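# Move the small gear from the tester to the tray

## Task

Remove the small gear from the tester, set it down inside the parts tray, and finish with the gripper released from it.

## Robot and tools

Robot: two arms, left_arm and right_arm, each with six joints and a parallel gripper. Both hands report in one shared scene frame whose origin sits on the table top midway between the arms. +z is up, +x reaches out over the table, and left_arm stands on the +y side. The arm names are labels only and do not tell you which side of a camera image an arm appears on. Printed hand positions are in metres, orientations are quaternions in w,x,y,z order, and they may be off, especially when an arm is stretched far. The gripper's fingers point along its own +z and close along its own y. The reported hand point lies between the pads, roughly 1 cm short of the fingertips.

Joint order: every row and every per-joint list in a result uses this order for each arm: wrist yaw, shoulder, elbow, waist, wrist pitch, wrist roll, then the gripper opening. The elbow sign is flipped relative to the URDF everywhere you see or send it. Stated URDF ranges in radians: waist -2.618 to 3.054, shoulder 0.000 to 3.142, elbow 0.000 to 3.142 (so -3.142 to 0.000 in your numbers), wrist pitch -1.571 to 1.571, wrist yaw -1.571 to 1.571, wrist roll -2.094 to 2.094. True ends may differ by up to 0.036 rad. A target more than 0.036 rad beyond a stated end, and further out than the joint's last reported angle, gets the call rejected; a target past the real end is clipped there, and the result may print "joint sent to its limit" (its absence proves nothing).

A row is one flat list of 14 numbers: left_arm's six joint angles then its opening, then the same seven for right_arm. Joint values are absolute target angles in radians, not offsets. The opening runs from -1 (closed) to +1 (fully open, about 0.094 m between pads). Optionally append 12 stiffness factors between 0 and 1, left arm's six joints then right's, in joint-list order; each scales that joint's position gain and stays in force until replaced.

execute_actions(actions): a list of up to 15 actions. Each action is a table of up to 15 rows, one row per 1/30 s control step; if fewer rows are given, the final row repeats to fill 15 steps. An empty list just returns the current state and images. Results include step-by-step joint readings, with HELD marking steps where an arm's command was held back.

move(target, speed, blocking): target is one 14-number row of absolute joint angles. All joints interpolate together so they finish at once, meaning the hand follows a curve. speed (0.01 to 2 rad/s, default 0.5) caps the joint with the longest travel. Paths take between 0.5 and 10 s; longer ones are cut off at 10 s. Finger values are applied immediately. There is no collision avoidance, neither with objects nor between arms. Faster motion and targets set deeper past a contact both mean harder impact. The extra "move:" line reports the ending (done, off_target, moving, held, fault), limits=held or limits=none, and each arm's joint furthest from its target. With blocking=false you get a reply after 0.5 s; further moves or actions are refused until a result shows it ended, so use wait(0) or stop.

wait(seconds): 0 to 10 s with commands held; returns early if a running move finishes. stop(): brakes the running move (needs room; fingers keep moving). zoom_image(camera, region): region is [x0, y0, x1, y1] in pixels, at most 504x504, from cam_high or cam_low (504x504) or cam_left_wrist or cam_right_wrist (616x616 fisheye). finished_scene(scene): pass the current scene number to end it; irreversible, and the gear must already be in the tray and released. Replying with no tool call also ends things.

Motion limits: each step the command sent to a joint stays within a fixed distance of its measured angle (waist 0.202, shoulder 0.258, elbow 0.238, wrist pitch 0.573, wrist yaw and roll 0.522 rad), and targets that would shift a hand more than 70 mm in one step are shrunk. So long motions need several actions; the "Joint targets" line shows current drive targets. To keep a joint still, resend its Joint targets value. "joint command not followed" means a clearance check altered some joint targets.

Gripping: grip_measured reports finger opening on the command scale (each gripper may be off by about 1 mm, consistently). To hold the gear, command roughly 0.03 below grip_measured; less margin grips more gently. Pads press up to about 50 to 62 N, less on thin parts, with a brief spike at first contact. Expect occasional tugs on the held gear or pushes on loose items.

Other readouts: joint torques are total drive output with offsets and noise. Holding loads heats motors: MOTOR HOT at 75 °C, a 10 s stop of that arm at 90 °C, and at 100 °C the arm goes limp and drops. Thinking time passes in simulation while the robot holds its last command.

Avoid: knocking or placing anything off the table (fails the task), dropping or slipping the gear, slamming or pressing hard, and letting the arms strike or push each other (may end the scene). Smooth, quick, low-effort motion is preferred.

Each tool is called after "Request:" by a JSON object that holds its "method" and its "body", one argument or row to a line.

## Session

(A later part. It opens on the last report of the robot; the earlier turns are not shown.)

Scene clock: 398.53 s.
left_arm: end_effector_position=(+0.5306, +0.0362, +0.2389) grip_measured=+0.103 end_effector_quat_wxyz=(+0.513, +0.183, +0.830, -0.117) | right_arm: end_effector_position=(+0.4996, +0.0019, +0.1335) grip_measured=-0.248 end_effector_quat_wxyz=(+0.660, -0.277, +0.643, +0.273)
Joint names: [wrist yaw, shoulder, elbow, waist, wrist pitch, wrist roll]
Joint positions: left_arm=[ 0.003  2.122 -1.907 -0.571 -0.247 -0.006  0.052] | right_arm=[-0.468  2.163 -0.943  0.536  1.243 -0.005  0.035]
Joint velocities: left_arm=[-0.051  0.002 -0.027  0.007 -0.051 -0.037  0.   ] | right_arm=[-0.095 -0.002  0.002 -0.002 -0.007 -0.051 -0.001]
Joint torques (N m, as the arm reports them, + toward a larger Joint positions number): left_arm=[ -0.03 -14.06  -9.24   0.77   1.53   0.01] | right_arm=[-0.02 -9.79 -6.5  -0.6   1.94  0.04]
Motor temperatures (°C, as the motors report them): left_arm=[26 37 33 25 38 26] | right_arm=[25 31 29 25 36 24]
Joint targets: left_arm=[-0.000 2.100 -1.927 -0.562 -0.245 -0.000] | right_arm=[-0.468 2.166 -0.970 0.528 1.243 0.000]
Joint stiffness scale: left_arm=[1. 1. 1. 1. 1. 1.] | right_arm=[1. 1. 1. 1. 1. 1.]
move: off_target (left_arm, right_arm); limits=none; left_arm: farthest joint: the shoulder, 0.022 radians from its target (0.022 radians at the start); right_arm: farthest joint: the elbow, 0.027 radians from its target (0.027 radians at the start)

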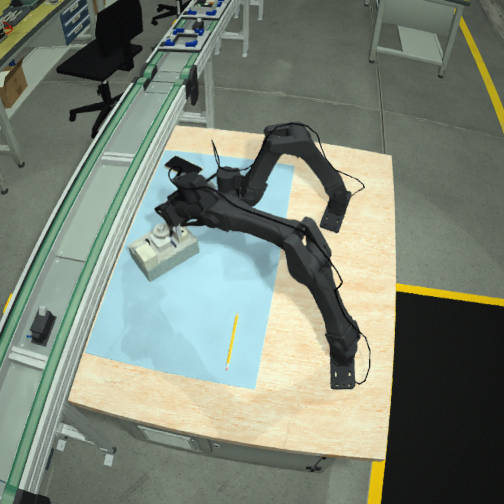

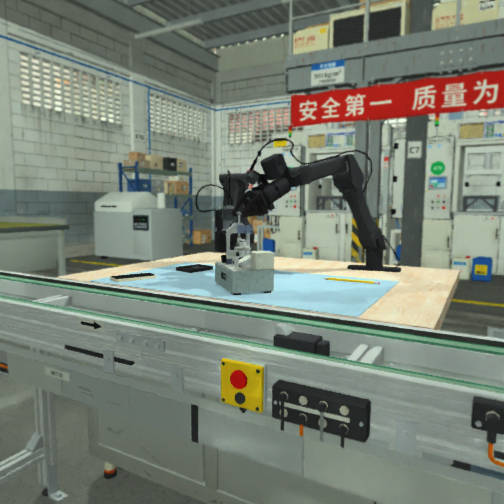

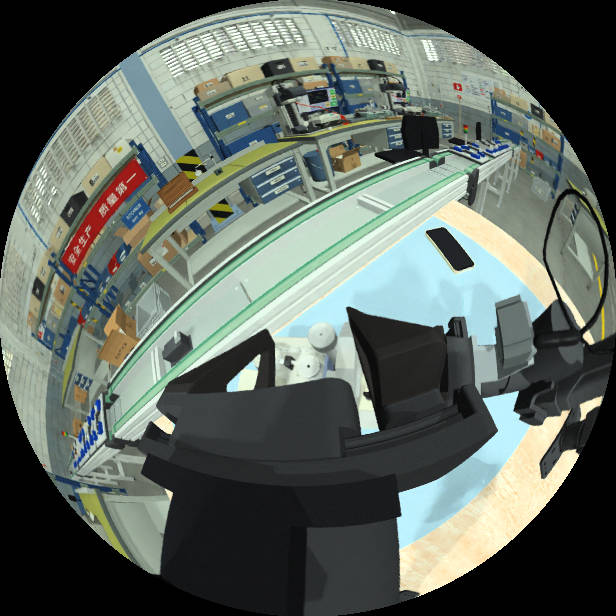

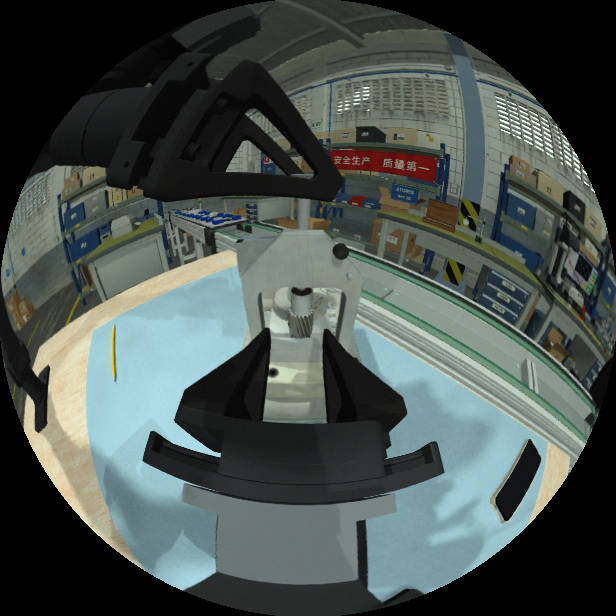

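Request:
{"method": "move", "body": {
  "target": [0, 2.10, -1.927, -0.588, -0.245, 0, 0.1, -0.432, 2.244, -1.107, 0.57, 1.16, 0, -0.25],
  "speed": 0.15
}}

Request:
{"method": "zoom_image", "body": {
  "camera": "cam_right_wrist",
  "region": [200, 180, 400, 420]
}}

Request:
{"method": "zoom_image", "body": {
  "camera": "cam_left_wrist",
  "region": [220, 270, 420, 400]
}}

Scene clock: 421.80 s.
left_arm: end_effector_position=(+0.5285, +0.0316, +0.2389) grip_measured=+0.103 end_effector_quat_wxyz=(+0.513, +0.186, +0.830, -0.119) | right_arm: end_effector_position=(+0.5239, +0.0202, +0.1305) grip_measured=-0.248 end_effector_quat_wxyz=(+0.659, -0.276, +0.644, +0.273)
Joint names: [wrist yaw, shoulder, elbow, waist, wrist pitch, wrist roll]
Joint positions: left_arm=[ 0.003  2.122 -1.907 -0.579 -0.247 -0.006  0.052] | right_arm=[-0.443  2.237 -1.08   0.56   1.177 -0.004  0.035]
Joint velocities: left_arm=[ 0.081  0.017 -0.002 -0.002  0.022 -0.066  0.001] | right_arm=[ 0.051 -0.022  0.007  0.007  0.007 -0.007 -0.001]
Joint torques (N m, as the arm reports them, + toward a larger Joint positions number): left_arm=[ -0.05 -14.14  -8.98  -0.59   1.53   0.03] | right_arm=[  0.06 -10.23  -6.44   0.9    1.8    0.04]
Motor temperatures (°C, as the motors report them): left_arm=[26 39 34 25 39 26] | right_arm=[25 31 29 25 36 24]
Joint targets: left_arm=[0.000 2.100 -1.927 -0.588 -0.245 -0.000] | right_arm=[-0.432 2.244 -1.107 0.570 1.160 0.000]
Joint stiffness scale: left_arm=[1. 1. 1. 1. 1. 1.] | right_arm=[1. 1. 1. 1. 1. 1.]
move: off_target (left_arm, right_arm); limits=none; left_arm: farthest joint: the shoulder, 0.022 radians from its target (0.022 radians at the start); right_arm: farthest joint: the elbow, 0.027 radians from its target (0.164 radians at the start)

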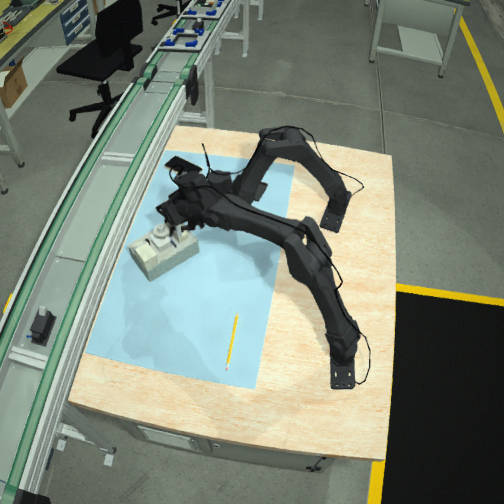

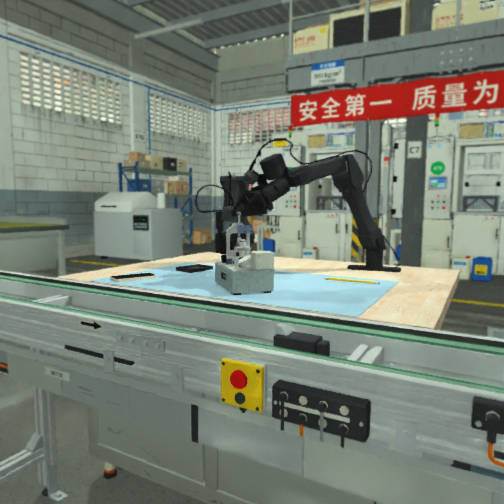

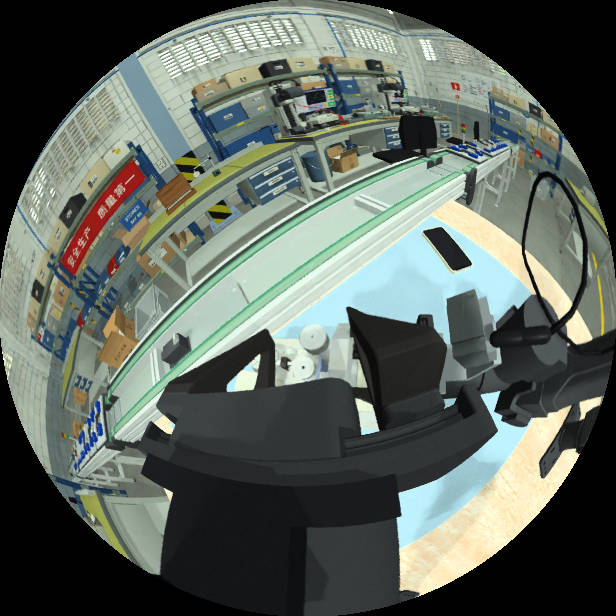

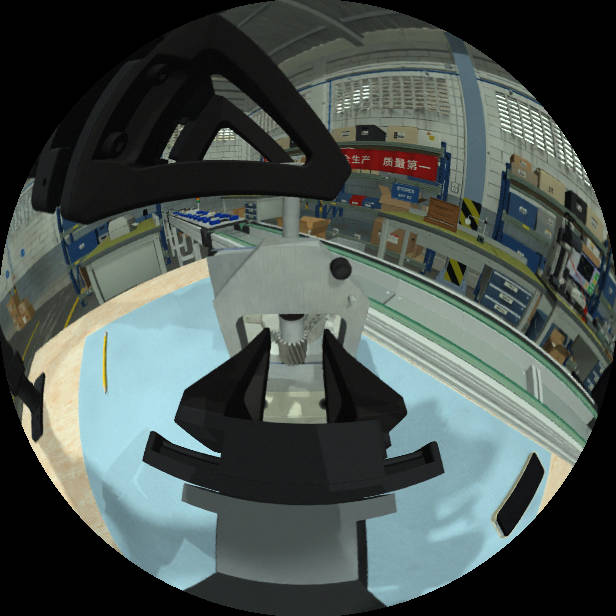

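Region (200, 180, 400, 420) of cam_right_wrist's 616x616 image, scaled by 2.100, with more detail than that image has.

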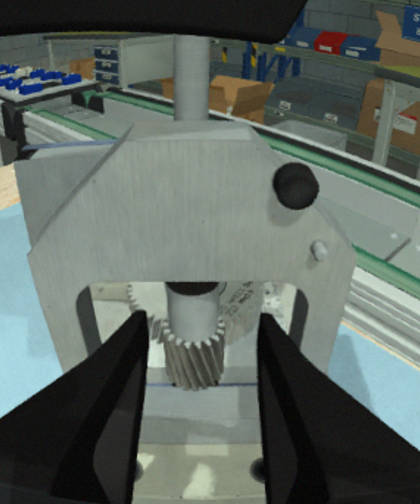

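Region (220, 270, 420, 400) of cam_left_wrist's 616x616 image, scaled by 2.520, with more detail than that image has; it fills the top 328 rows of this view, and the rest is white.

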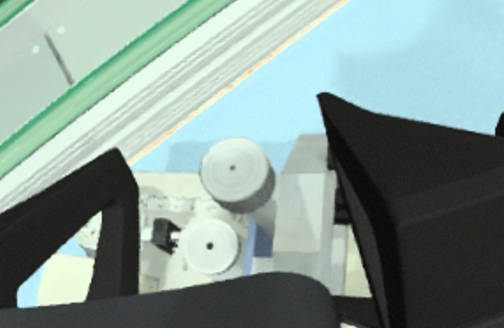

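Request:
{"method": "move", "body": {
  "target": [0, 2.10, -1.927, -0.588, -0.245, 0, -0.7, -0.432, 2.244, -1.107, 0.57, 1.16, 0, -0.25],
  "speed": 0.15
}}

Scene clock: 473.63 s.
left_arm: end_effector_position=(+0.5270, +0.0285, +0.2389) grip_measured=-0.686 end_effector_quat_wxyz=(+0.512, +0.189, +0.829, -0.123) | right_arm: end_effector_position=(+0.5239, +0.0202, +0.1305) grip_measured=-0.248 end_effector_quat_wxyz=(+0.659, -0.276, +0.644, +0.273)
Joint names: [wrist yaw, shoulder, elbow, waist, wrist pitch, wrist roll]
Joint positions: left_arm=[ 0.011  2.122 -1.907 -0.582 -0.247 -0.006  0.015] | right_arm=[-0.443  2.237 -1.08   0.56   1.177 -0.004  0.035]
Joint velocities: left_arm=[-0.007 -0.012 -0.007 -0.007 -0.007  0.007 -0.002] | right_arm=[-0.022  0.007 -0.002  0.007  0.007  0.037  0.   ]
Joint torques (N m, as the arm reports them, + toward a larger Joint positions number): left_arm=[ -0.04 -14.13  -9.15  -0.47   1.55   0.06] | right_arm=[  0.09 -10.11  -6.53   0.85   1.79   0.01]
Motor temperatures (°C, as the motors report them): left_arm=[26 41 35 25 41 26] | right_arm=[25 32 30 25 35 24]
Joint targets: left_arm=[0.000 2.100 -1.927 -0.588 -0.245 -0.000] | right_arm=[-0.432 2.244 -1.107 0.570 1.160 -0.000]
Joint stiffness scale: left_arm=[1. 1. 1. 1. 1. 1.] | right_arm=[1. 1. 1. 1. 1. 1.]
move: off_target (left_arm, right_arm); limits=none; left_arm: farthest joint: the shoulder, 0.022 radians from its target (0.022 radians at the start); right_arm: farthest joint: the elbow, 0.027 radians from its target (0.027 radians at the start)

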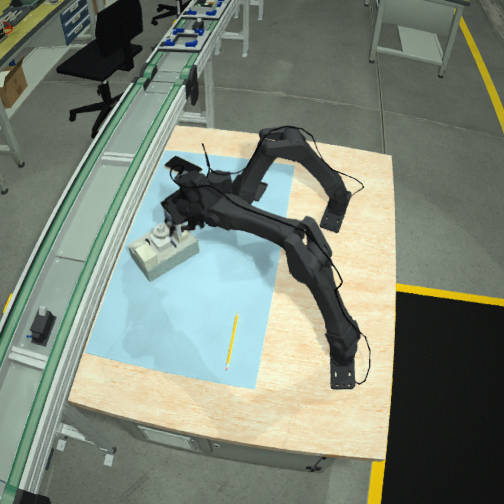

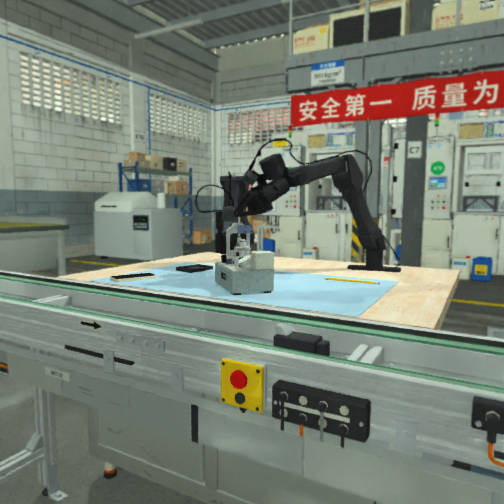

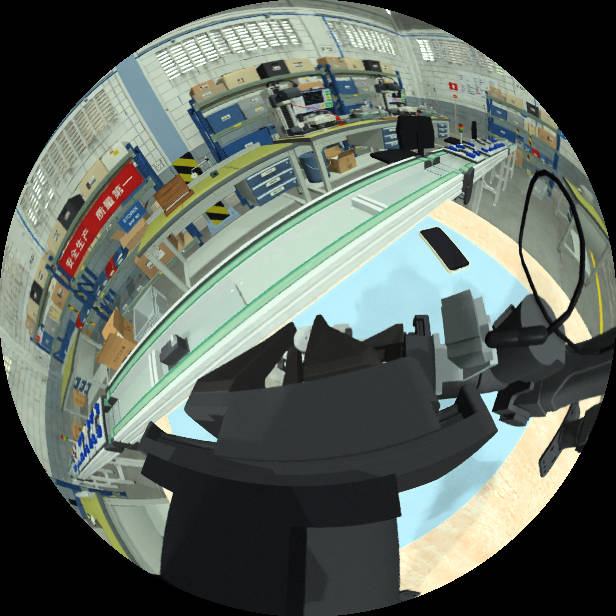

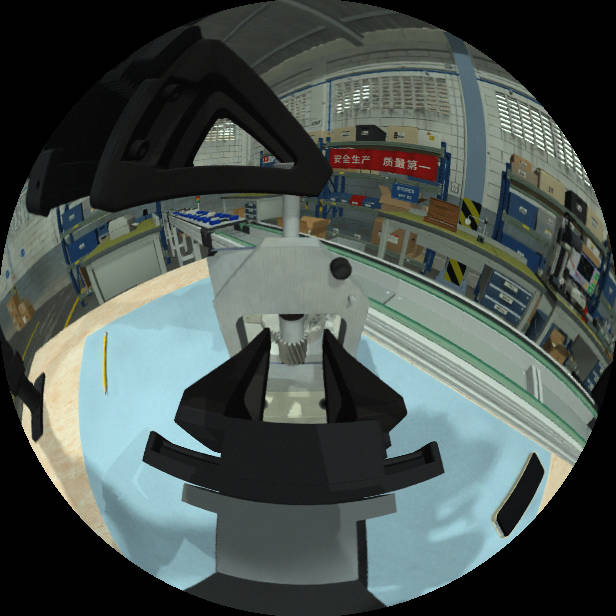

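Request:
{"method": "move", "body": {
  "target": [0, 2.10, -1.927, -0.588, -0.245, 0, -0.73, -0.40, 2.293, -1.206, 0.599, 1.09, 0, -0.3],
  "speed": 0.1
}}

Request:
{"method": "zoom_image", "body": {
  "camera": "cam_right_wrist",
  "region": [200, 200, 400, 440]
}}

Scene clock: 480.33 s.
left_arm: end_effector_position=(+0.5270, +0.0285, +0.2390) grip_measured=-0.700 end_effector_quat_wxyz=(+0.512, +0.189, +0.829, -0.123) | right_arm: end_effector_position=(+0.5300, +0.0308, +0.1350) grip_measured=-0.302 end_effector_quat_wxyz=(+0.660, -0.283, +0.636, +0.282)
Joint names: [wrist yaw, shoulder, elbow, waist, wrist pitch, wrist roll]
Joint positions: left_arm=[ 0.011  2.122 -1.907 -0.582 -0.247 -0.006  0.014] | right_arm=[-0.46   2.261 -1.137  0.569  1.158  0.     0.033]
Joint velocities: left_arm=[-0.037  0.007  0.012 -0.002 -0.066 -0.007 -0.   ] | right_arm=[ 0.037 -0.022  0.002 -0.007 -0.022 -0.081 -0.   ]
Joint torques (N m, as the arm reports them, + toward a larger Joint positions number): left_arm=[ -0.05 -14.03  -9.09  -0.31   1.54   0.05] | right_arm=[ 0.58 -8.53 -9.83  2.77  1.24  0.01]
Motor temperatures (°C, as the motors report them): left_arm=[26 41 35 25 41 26] | right_arm=[25 32 30 25 35 24]
Joint targets: left_arm=[-0.000 2.100 -1.927 -0.588 -0.245 0.000] | right_arm=[-0.400 2.293 -1.206 0.599 1.090 -0.000]
Joint stiffness scale: left_arm=[1. 1. 1. 1. 1. 1.] | right_arm=[1. 1. 1. 1. 1. 1.]
move: off_target (left_arm, right_arm); limits=none; left_arm: farthest joint: the shoulder, 0.022 radians from its target (0.022 radians at the start); right_arm: farthest joint: the elbow, 0.069 radians from its target (0.126 radians at the start)

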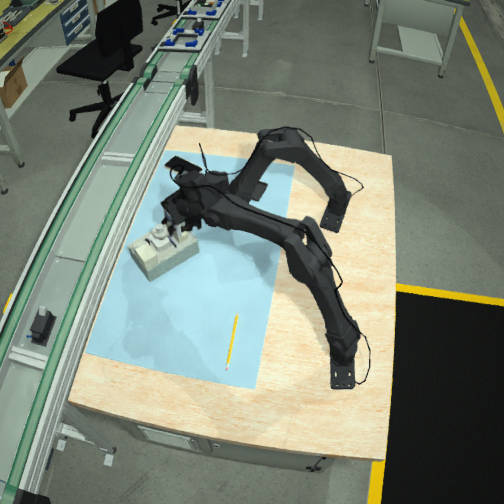

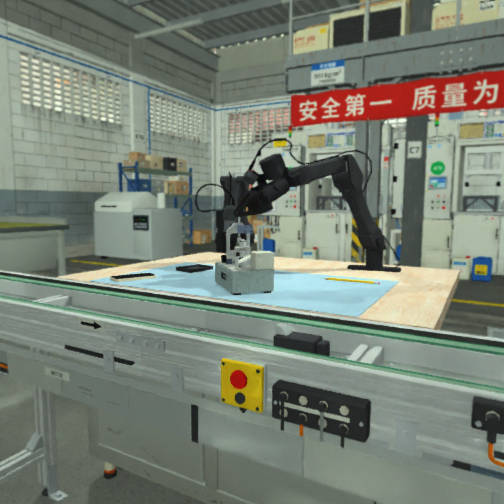

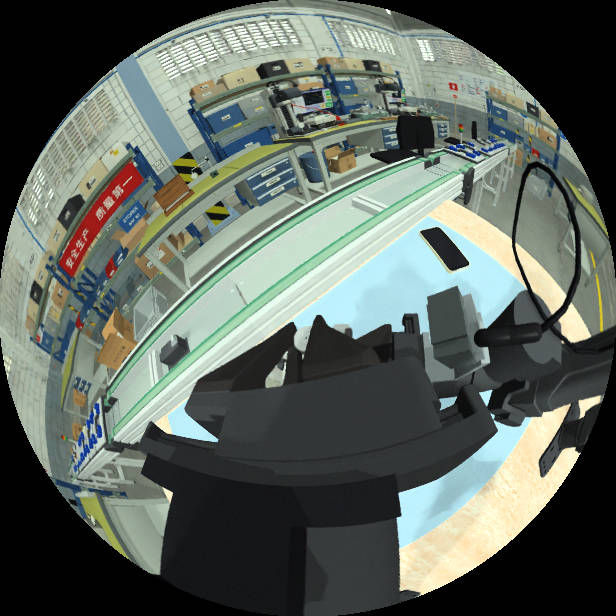

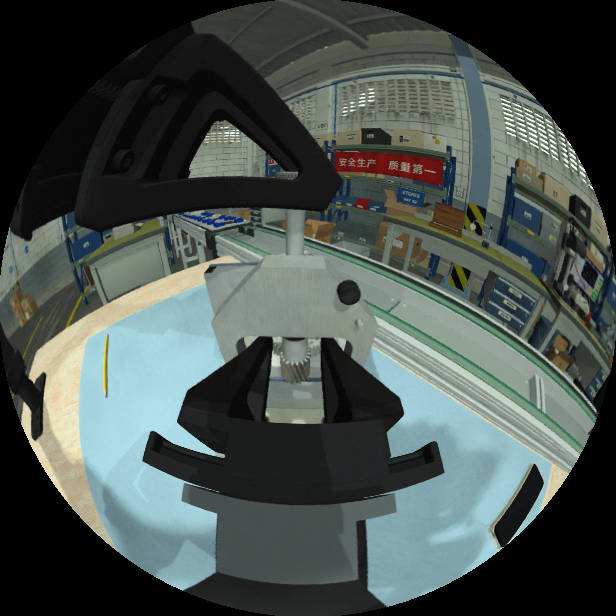

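Region (200, 200, 400, 440) of cam_right_wrist's 616x616 image, scaled by 2.100, with more detail than that image has.

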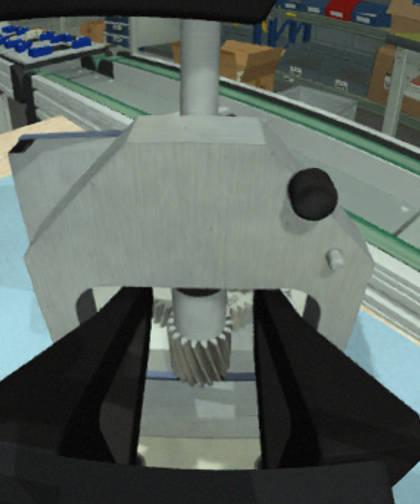

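Request:
{"method": "move", "body": {
  "target": [0, 2.10, -1.927, -0.588, -0.245, 0, -0.73, -0.425, 2.228, -1.075, 0.569, 1.165, 0, -0.43],
  "speed": 0.1
}}

Request:
{"method": "zoom_image", "body": {
  "camera": "cam_right_wrist",
  "region": [200, 200, 400, 440]
}}

Scene clock: 506.50 s.
left_arm: end_effector_position=(+0.5269, +0.0283, +0.2390) grip_measured=-0.700 end_effector_quat_wxyz=(+0.512, +0.190, +0.829, -0.123) | right_arm: end_effector_position=(+0.5277, +0.0291, +0.1341) grip_measured=-0.383 end_effector_quat_wxyz=(+0.666, -0.276, +0.635, +0.276)
Joint names: [wrist yaw, shoulder, elbow, waist, wrist pitch, wrist roll]
Joint positions: left_arm=[ 0.011  2.122 -1.907 -0.582 -0.247 -0.006  0.014] | right_arm=[-0.434  2.261 -1.116  0.575  1.189  0.001  0.029]
Joint velocities: left_arm=[-0.037 -0.012 -0.007 -0.007 -0.022 -0.007 -0.001] | right_arm=[-0.037 -0.012 -0.002 -0.017 -0.051  0.037 -0.001]
Joint torques (N m, as the arm reports them, + toward a larger Joint positions number): left_arm=[ -0.11 -14.1   -9.12  -0.42   1.54   0.04] | right_arm=[  0.07 -13.69  -1.4   -0.51   1.69  -0.03]
Motor temperatures (°C, as the motors report them): left_arm=[26 42 35 25 42 26] | right_arm=[26 31 31 25 34 24]
Joint targets: left_arm=[0.000 2.100 -1.927 -0.588 -0.245 -0.000] | right_arm=[-0.425 2.228 -1.075 0.569 1.165 -0.000]
Joint stiffness scale: left_arm=[1. 1. 1. 1. 1. 1.] | right_arm=[1. 1. 1. 1. 1. 1.]
move: off_target (left_arm, right_arm); limits=none; left_arm: farthest joint: the shoulder, 0.022 radians from its target (0.022 radians at the start); right_arm: farthest joint: the elbow, 0.041 radians from its target (0.062 radians at the start)

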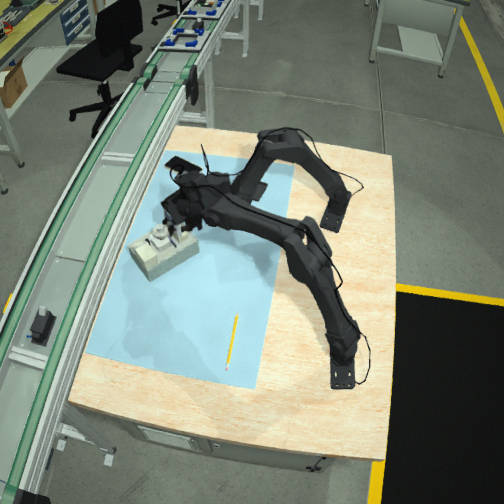

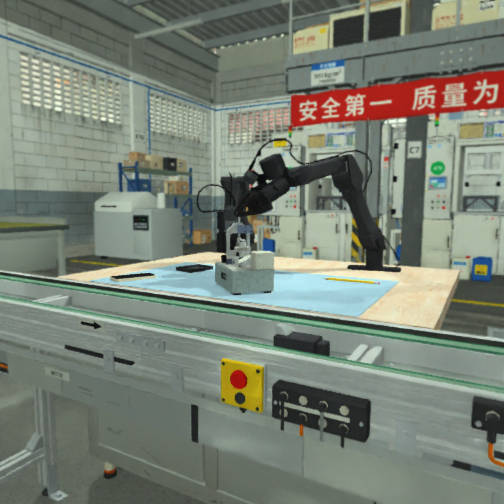

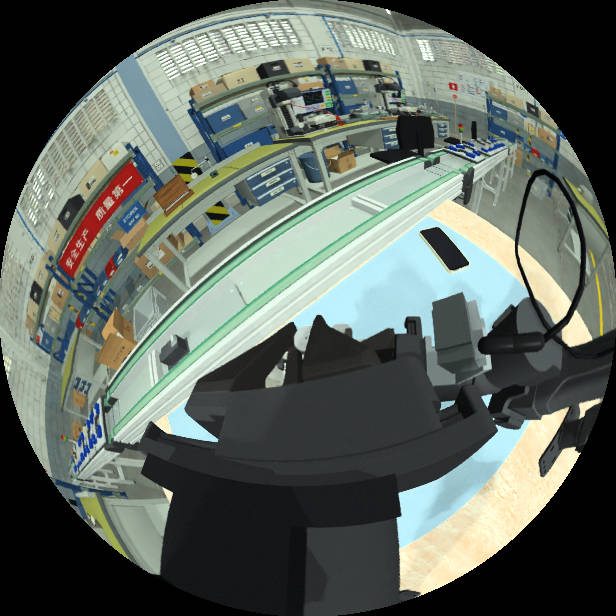

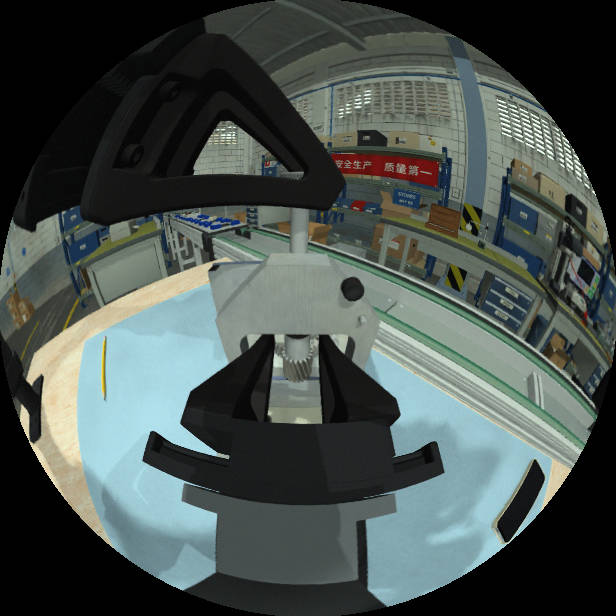

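Region (200, 200, 400, 440) of cam_right_wrist's 616x616 image, scaled by 2.100, with more detail than that image has.

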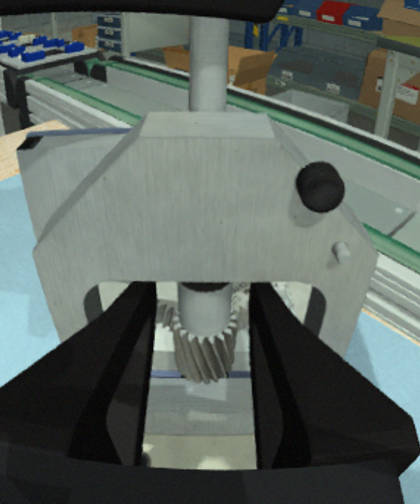

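Request:
{"method": "move", "body": {
  "target": [0, 2.10, -1.927, -0.588, -0.245, 0, -0.73, -0.434, 2.245, -1.125, 0.575, 1.195, 0, -0.7],
  "speed": 0.1
}}

Request:
{"method": "zoom_image", "body": {
  "camera": "cam_right_wrist",
  "region": [200, 200, 400, 440]
}}

Request:
{"method": "zoom_image", "body": {
  "camera": "cam_low",
  "region": [200, 190, 290, 270]
}}

Scene clock: 540.03 s.
left_arm: end_effector_position=(+0.5269, +0.0283, +0.2390) grip_measured=-0.700 end_effector_quat_wxyz=(+0.512, +0.190, +0.829, -0.123) | right_arm: end_effector_position=(+0.5278, +0.0293, +0.1349) grip_measured=-0.383 end_effector_quat_wxyz=(+0.667, -0.276, +0.634, +0.276)
Joint names: [wrist yaw, shoulder, elbow, waist, wrist pitch, wrist roll]
Joint positions: left_arm=[ 0.011  2.122 -1.907 -0.582 -0.247 -0.006  0.014] | right_arm=[-0.434  2.261 -1.117  0.575  1.191  0.002  0.029]
Joint velocities: left_arm=[ 0.022 -0.007 -0.002 -0.007 -0.037 -0.007 -0.001] | right_arm=[-0.051 -0.002  0.002 -0.002 -0.007 -0.007 -0.   ]
Joint torques (N m, as the arm reports them, + toward a larger Joint positions number): left_arm=[ -0.08 -13.9   -9.19  -0.4    1.53   0.05] | right_arm=[ -0.02 -12.26  -5.17  -0.02   1.98  -0.02]
Motor temperatures (°C, as the motors report them): left_arm=[26 43 35 25 42 26] | right_arm=[26 35 29 25 35 24]
Joint targets: left_arm=[-0.000 2.100 -1.927 -0.588 -0.245 0.000] | right_arm=[-0.434 2.245 -1.125 0.575 1.195 -0.000]
Joint stiffness scale: left_arm=[1. 1. 1. 1. 1. 1.] | right_arm=[1. 1. 1. 1. 1. 1.]
move: off_target (left_arm); limits=none; left_arm: farthest joint: the shoulder, 0.022 radians from its target (0.022 radians at the start); right_arm: farthest joint: the shoulder, 0.016 radians from its target (0.016 radians at the start)

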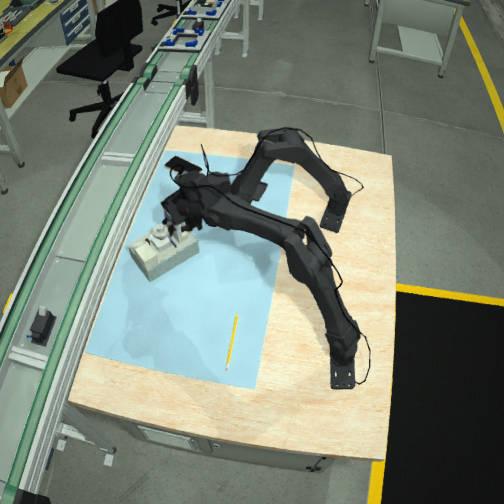

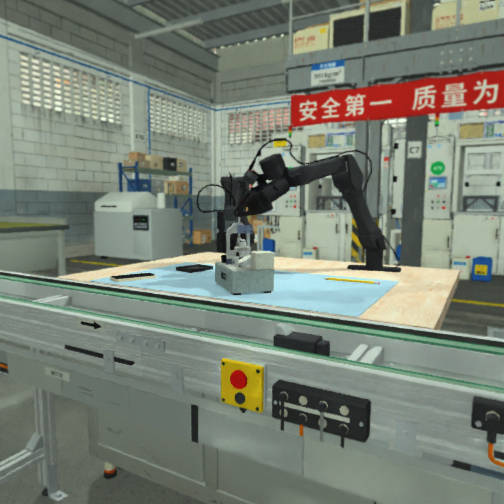

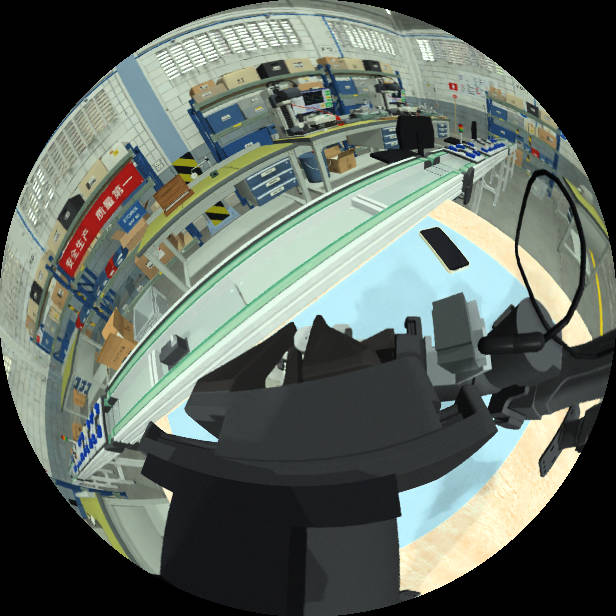

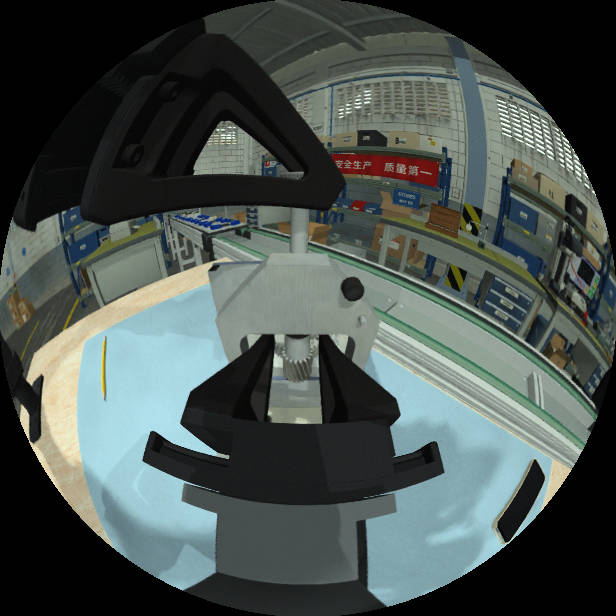

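Region (200, 200, 400, 440) of cam_right_wrist's 616x616 image, scaled by 2.100, with more detail than that image has.

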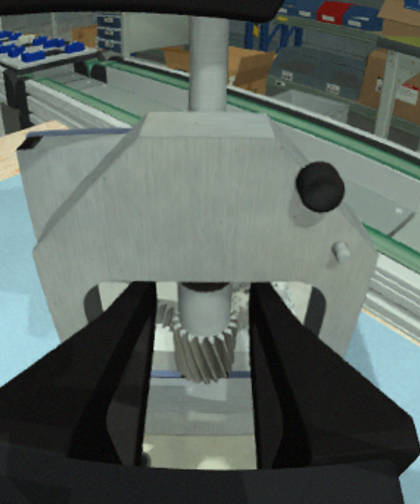

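Region (200, 190, 290, 270) of cam_low's 504x504 image, scaled by 5.600, with more detail than that image has.

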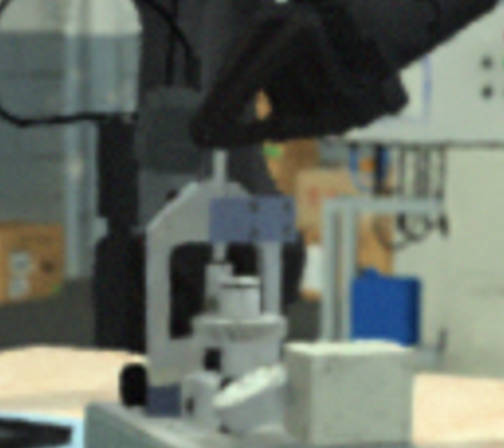

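Request:
{"method": "move", "body": {
  "target": [0, 2.10, -1.927, -0.588, -0.245, 0, -0.73, -0.434, 2.245, -1.125, 0.575, 1.195, 0, -0.28],
  "speed": 0.1
}}

Request:
{"method": "move", "body": {
  "target": [0, 2.10, -1.927, -0.588, -0.245, 0, -0.73, -0.448, 2.205, -1.072, 0.555, 1.2, 0, -0.28],
  "speed": 0.08
}}

Request:
{"method": "zoom_image", "body": {
  "camera": "cam_right_wrist",
  "region": [200, 200, 400, 440]
}}

Scene clock: 567.73 s.
left_arm: end_effector_position=(+0.5269, +0.0283, +0.2390) grip_measured=-0.700 end_effector_quat_wxyz=(+0.512, +0.190, +0.829, -0.123) | right_arm: end_effector_position=(+0.5282, +0.0280, +0.1354) grip_measured=-0.282 end_effector_quat_wxyz=(+0.668, -0.276, +0.633, +0.276)
Joint names: [wrist yaw, shoulder, elbow, waist, wrist pitch, wrist roll]
Joint positions: left_arm=[ 0.011  2.122 -1.907 -0.582 -0.247 -0.006  0.014] | right_arm=[-0.438  2.261 -1.117  0.572  1.193  0.001  0.034]
Joint velocities: left_arm=[ 0.095  0.007  0.002  0.002  0.037 -0.051 -0.001] | right_arm=[-0.037  0.007  0.007  0.002 -0.037  0.007  0.002]
Joint torques (N m, as the arm reports them, + toward a larger Joint positions number): left_arm=[ -0.12 -14.14  -9.12  -0.33   1.55   0.04] | right_arm=[  0.02 -12.19  -5.16   0.33   1.97   0.  ]
Motor temperatures (°C, as the motors report them): left_arm=[26 43 36 25 43 26] | right_arm=[26 35 29 25 36 24]
Joint targets: left_arm=[-0.000 2.100 -1.927 -0.588 -0.245 0.000] | right_arm=[-0.434 2.245 -1.125 0.575 1.195 0.000]
Joint stiffness scale: left_arm=[1. 1. 1. 1. 1. 1.] | right_arm=[1. 1. 1. 1. 1. 1.]
move: off_target (left_arm); limits=none; left_arm: farthest joint: the shoulder, 0.022 radians from its target (0.022 radians at the start); right_arm: farthest joint: the shoulder, 0.016 radians from its target (0.016 radians at the start)

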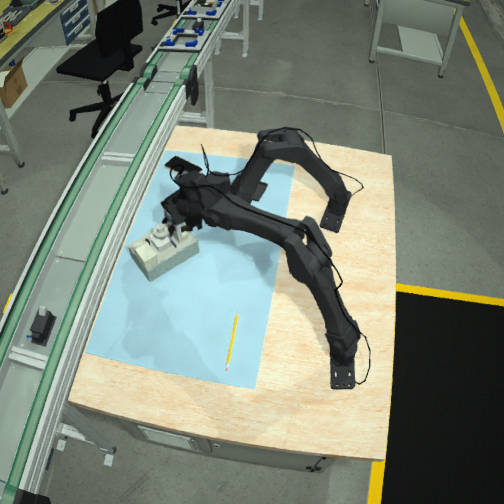

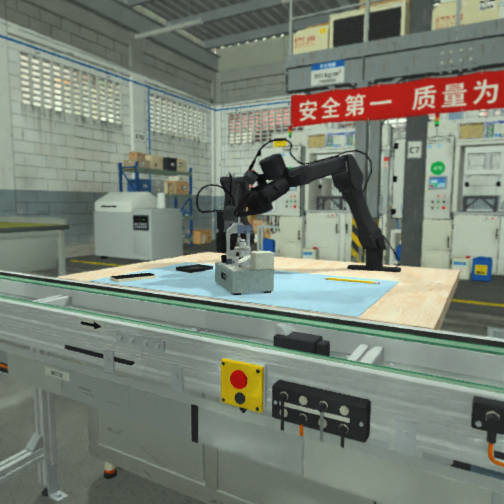

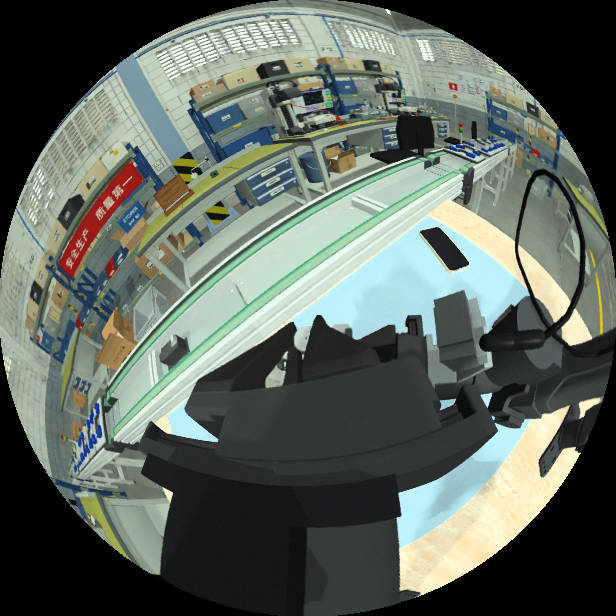

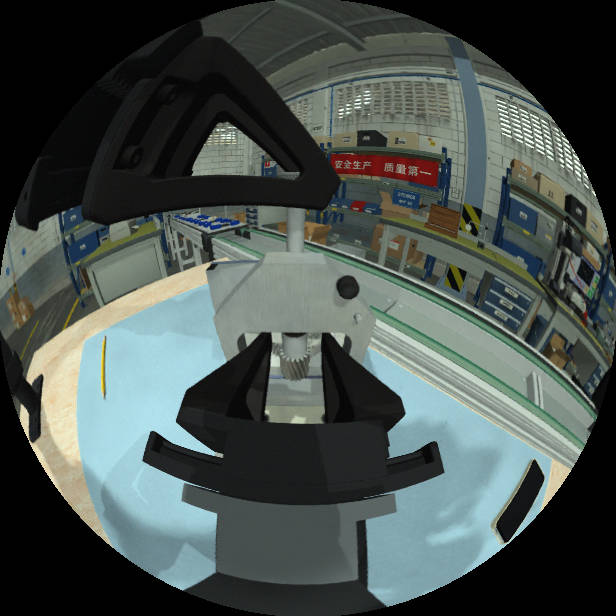

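Scene clock: 568.73 s.
left_arm: end_effector_position=(+0.5269, +0.0283, +0.2390) grip_measured=-0.700 end_effector_quat_wxyz=(+0.512, +0.190, +0.829, -0.123) | right_arm: end_effector_position=(+0.5223, +0.0232, +0.1324) grip_measured=-0.282 end_effector_quat_wxyz=(+0.664, -0.276, +0.638, +0.276)
Joint names: [wrist yaw, shoulder, elbow, waist, wrist pitch, wrist roll]
Joint positions: left_arm=[ 0.011  2.122 -1.907 -0.582 -0.247 -0.006  0.014] | right_arm=[-0.442  2.244 -1.08   0.566  1.201  0.001  0.034]
Joint velocities: left_arm=[-0.066 -0.002  0.017 -0.012 -0.037 -0.022 -0.   ] | right_arm=[-0.022 -0.002 -0.007 -0.002 -0.051 -0.066  0.001]
Joint torques (N m, as the arm reports them, + toward a larger Joint positions number): left_arm=[ -0.06 -14.13  -9.11  -0.58   1.55   0.03] | right_arm=[ -0.11 -14.07  -3.9   -1.04   1.95   0.  ]
Motor temperatures (°C, as the motors report them): left_arm=[26 43 36 25 43 26] | right_arm=[26 35 29 25 36 24]
Joint targets: left_arm=[0.000 2.100 -1.927 -0.588 -0.245 -0.000] | right_arm=[-0.448 2.205 -1.072 0.555 1.200 -0.000]
Joint stiffness scale: left_arm=[1. 1. 1. 1. 1. 1.] | right_arm=[1. 1. 1. 1. 1. 1.]
move: off_target (left_arm, right_arm); limits=none; left_arm: farthest joint: the shoulder, 0.022 radians from its target (0.022 radians at the start); right_arm: farthest joint: the shoulder, 0.039 radians from its target (0.056 radians at the start)

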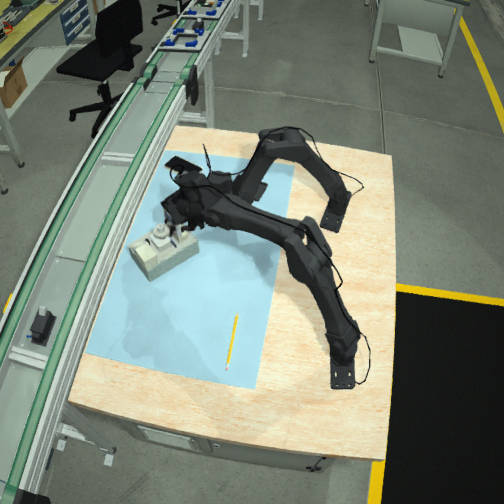

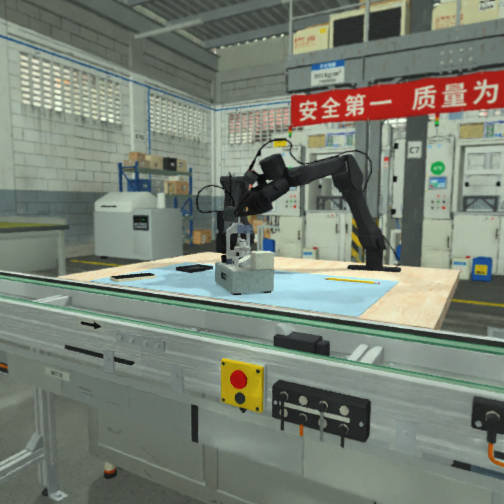

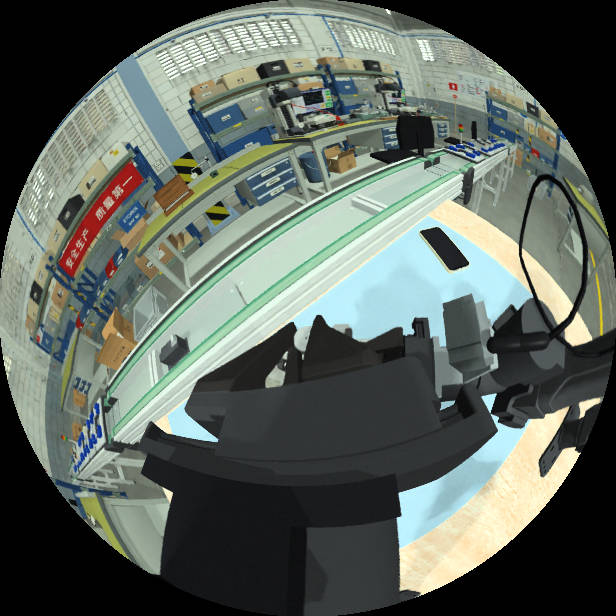

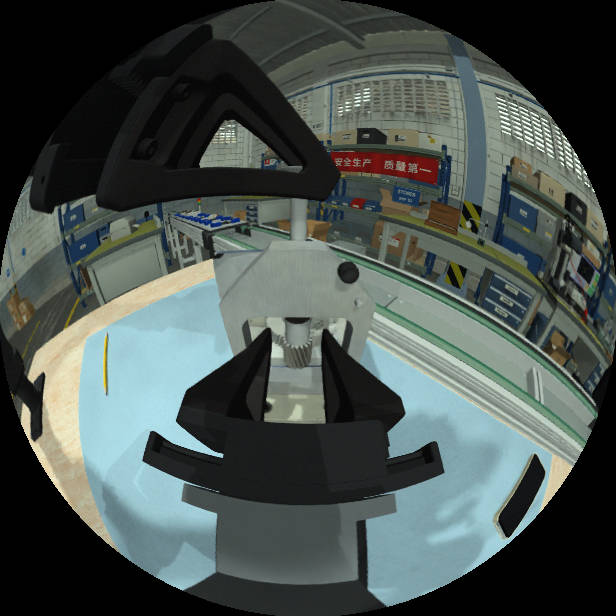

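Region (200, 200, 400, 440) of cam_right_wrist's 616x616 image, scaled by 2.100, with more detail than that image has.

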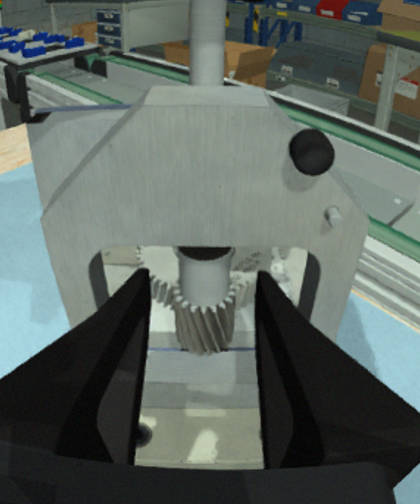

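Centered. Now close the right gripper on the small gear.

Request:
{"method": "move", "body": {
  "target": [0, 2.10, -1.927, -0.588, -0.245, 0, -0.73, -0.445, 2.225, -1.085, 0.562, 1.2, 0, -0.7],
  "speed": 0.08
}}

Request:
{"method": "zoom_image", "body": {
  "camera": "cam_right_wrist",
  "region": [200, 200, 400, 440]
}}

Scene clock: 573.33 s.
left_arm: end_effector_position=(+0.5269, +0.0283, +0.2390) grip_measured=-0.700 end_effector_quat_wxyz=(+0.512, +0.190, +0.829, -0.123) | right_arm: end_effector_position=(+0.5229, +0.0226, +0.1321) grip_measured=-0.641 end_effector_quat_wxyz=(+0.664, -0.275, +0.639, +0.274)
Joint names: [wrist yaw, shoulder, elbow, waist, wrist pitch, wrist roll]
Joint positions: left_arm=[ 0.011  2.122 -1.907 -0.582 -0.247 -0.006  0.014] | right_arm=[-0.437  2.244 -1.08   0.566  1.2    0.     0.017]
Joint velocities: left_arm=[-0.066  0.002 -0.002  0.022  0.007  0.007 -0.001] | right_arm=[ 0.022 -0.002 -0.012  0.002 -0.037  0.051  0.   ]
Joint torques (N m, as the arm reports them, + toward a larger Joint positions number): left_arm=[ -0.08 -14.18  -9.26  -0.34   1.55   0.04] | right_arm=[ -0.1  -12.38  -5.    -0.39   1.95  -0.02]
Motor temperatures (°C, as the motors report them): left_arm=[26 43 36 25 43 26] | right_arm=[26 35 29 25 36 24]
Joint targets: left_arm=[-0.000 2.100 -1.927 -0.588 -0.245 0.000] | right_arm=[-0.445 2.225 -1.085 0.562 1.200 -0.000]
Joint stiffness scale: left_arm=[1. 1. 1. 1. 1. 1.] | right_arm=[1. 1. 1. 1. 1. 1.]
move: off_target (left_arm); limits=none; left_arm: farthest joint: the shoulder, 0.022 radians from its target (0.022 radians at the start); right_arm: farthest joint: the shoulder, 0.019 radians from its target (0.019 radians at the start)

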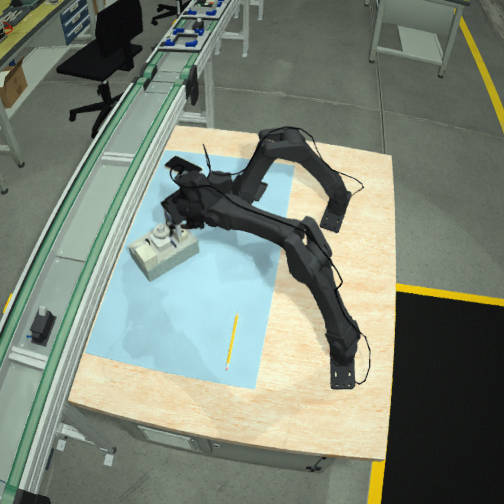

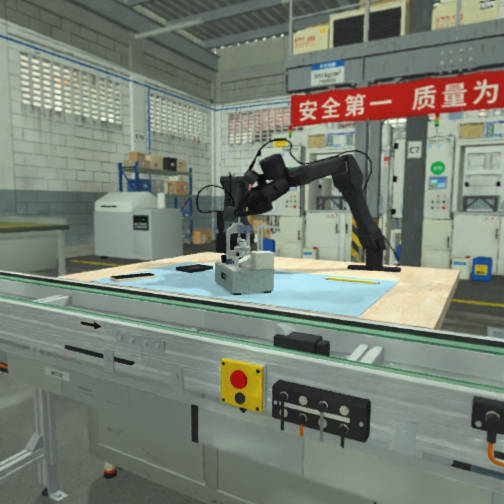

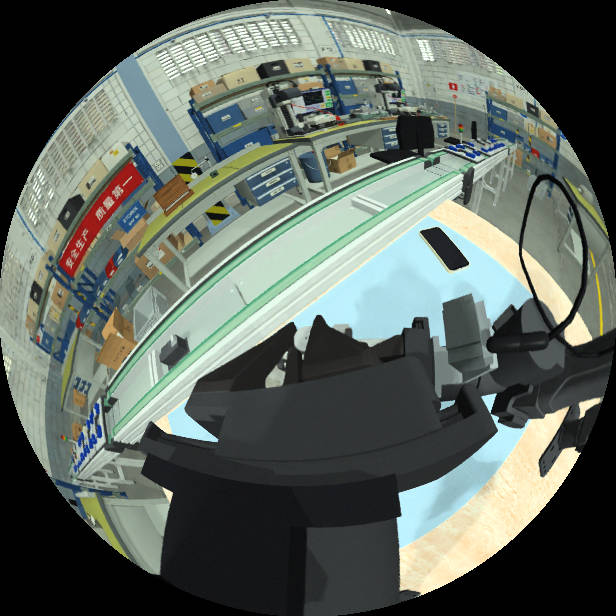

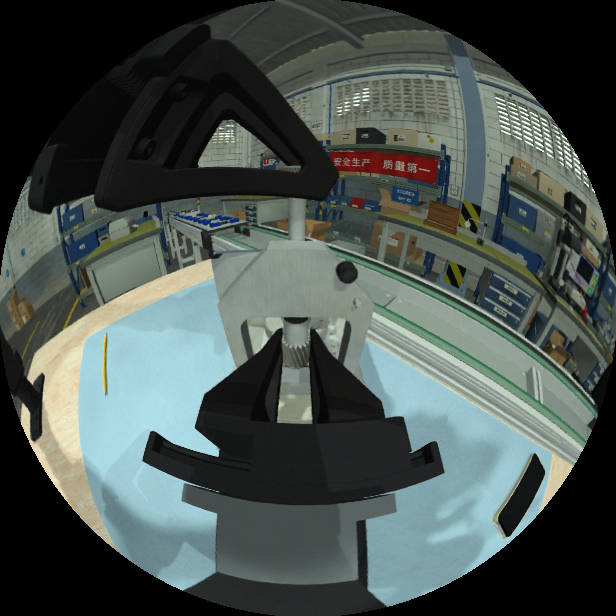

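Region (200, 200, 400, 440) of cam_right_wrist's 616x616 image, scaled by 2.100, with more detail than that image has.

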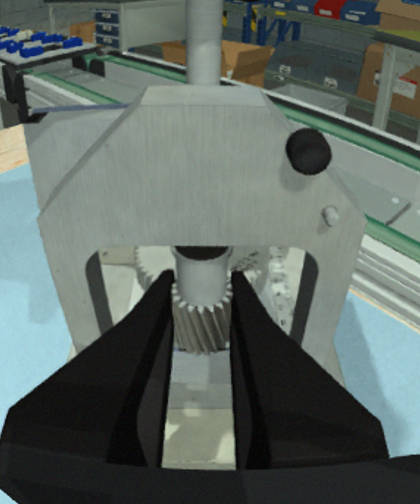

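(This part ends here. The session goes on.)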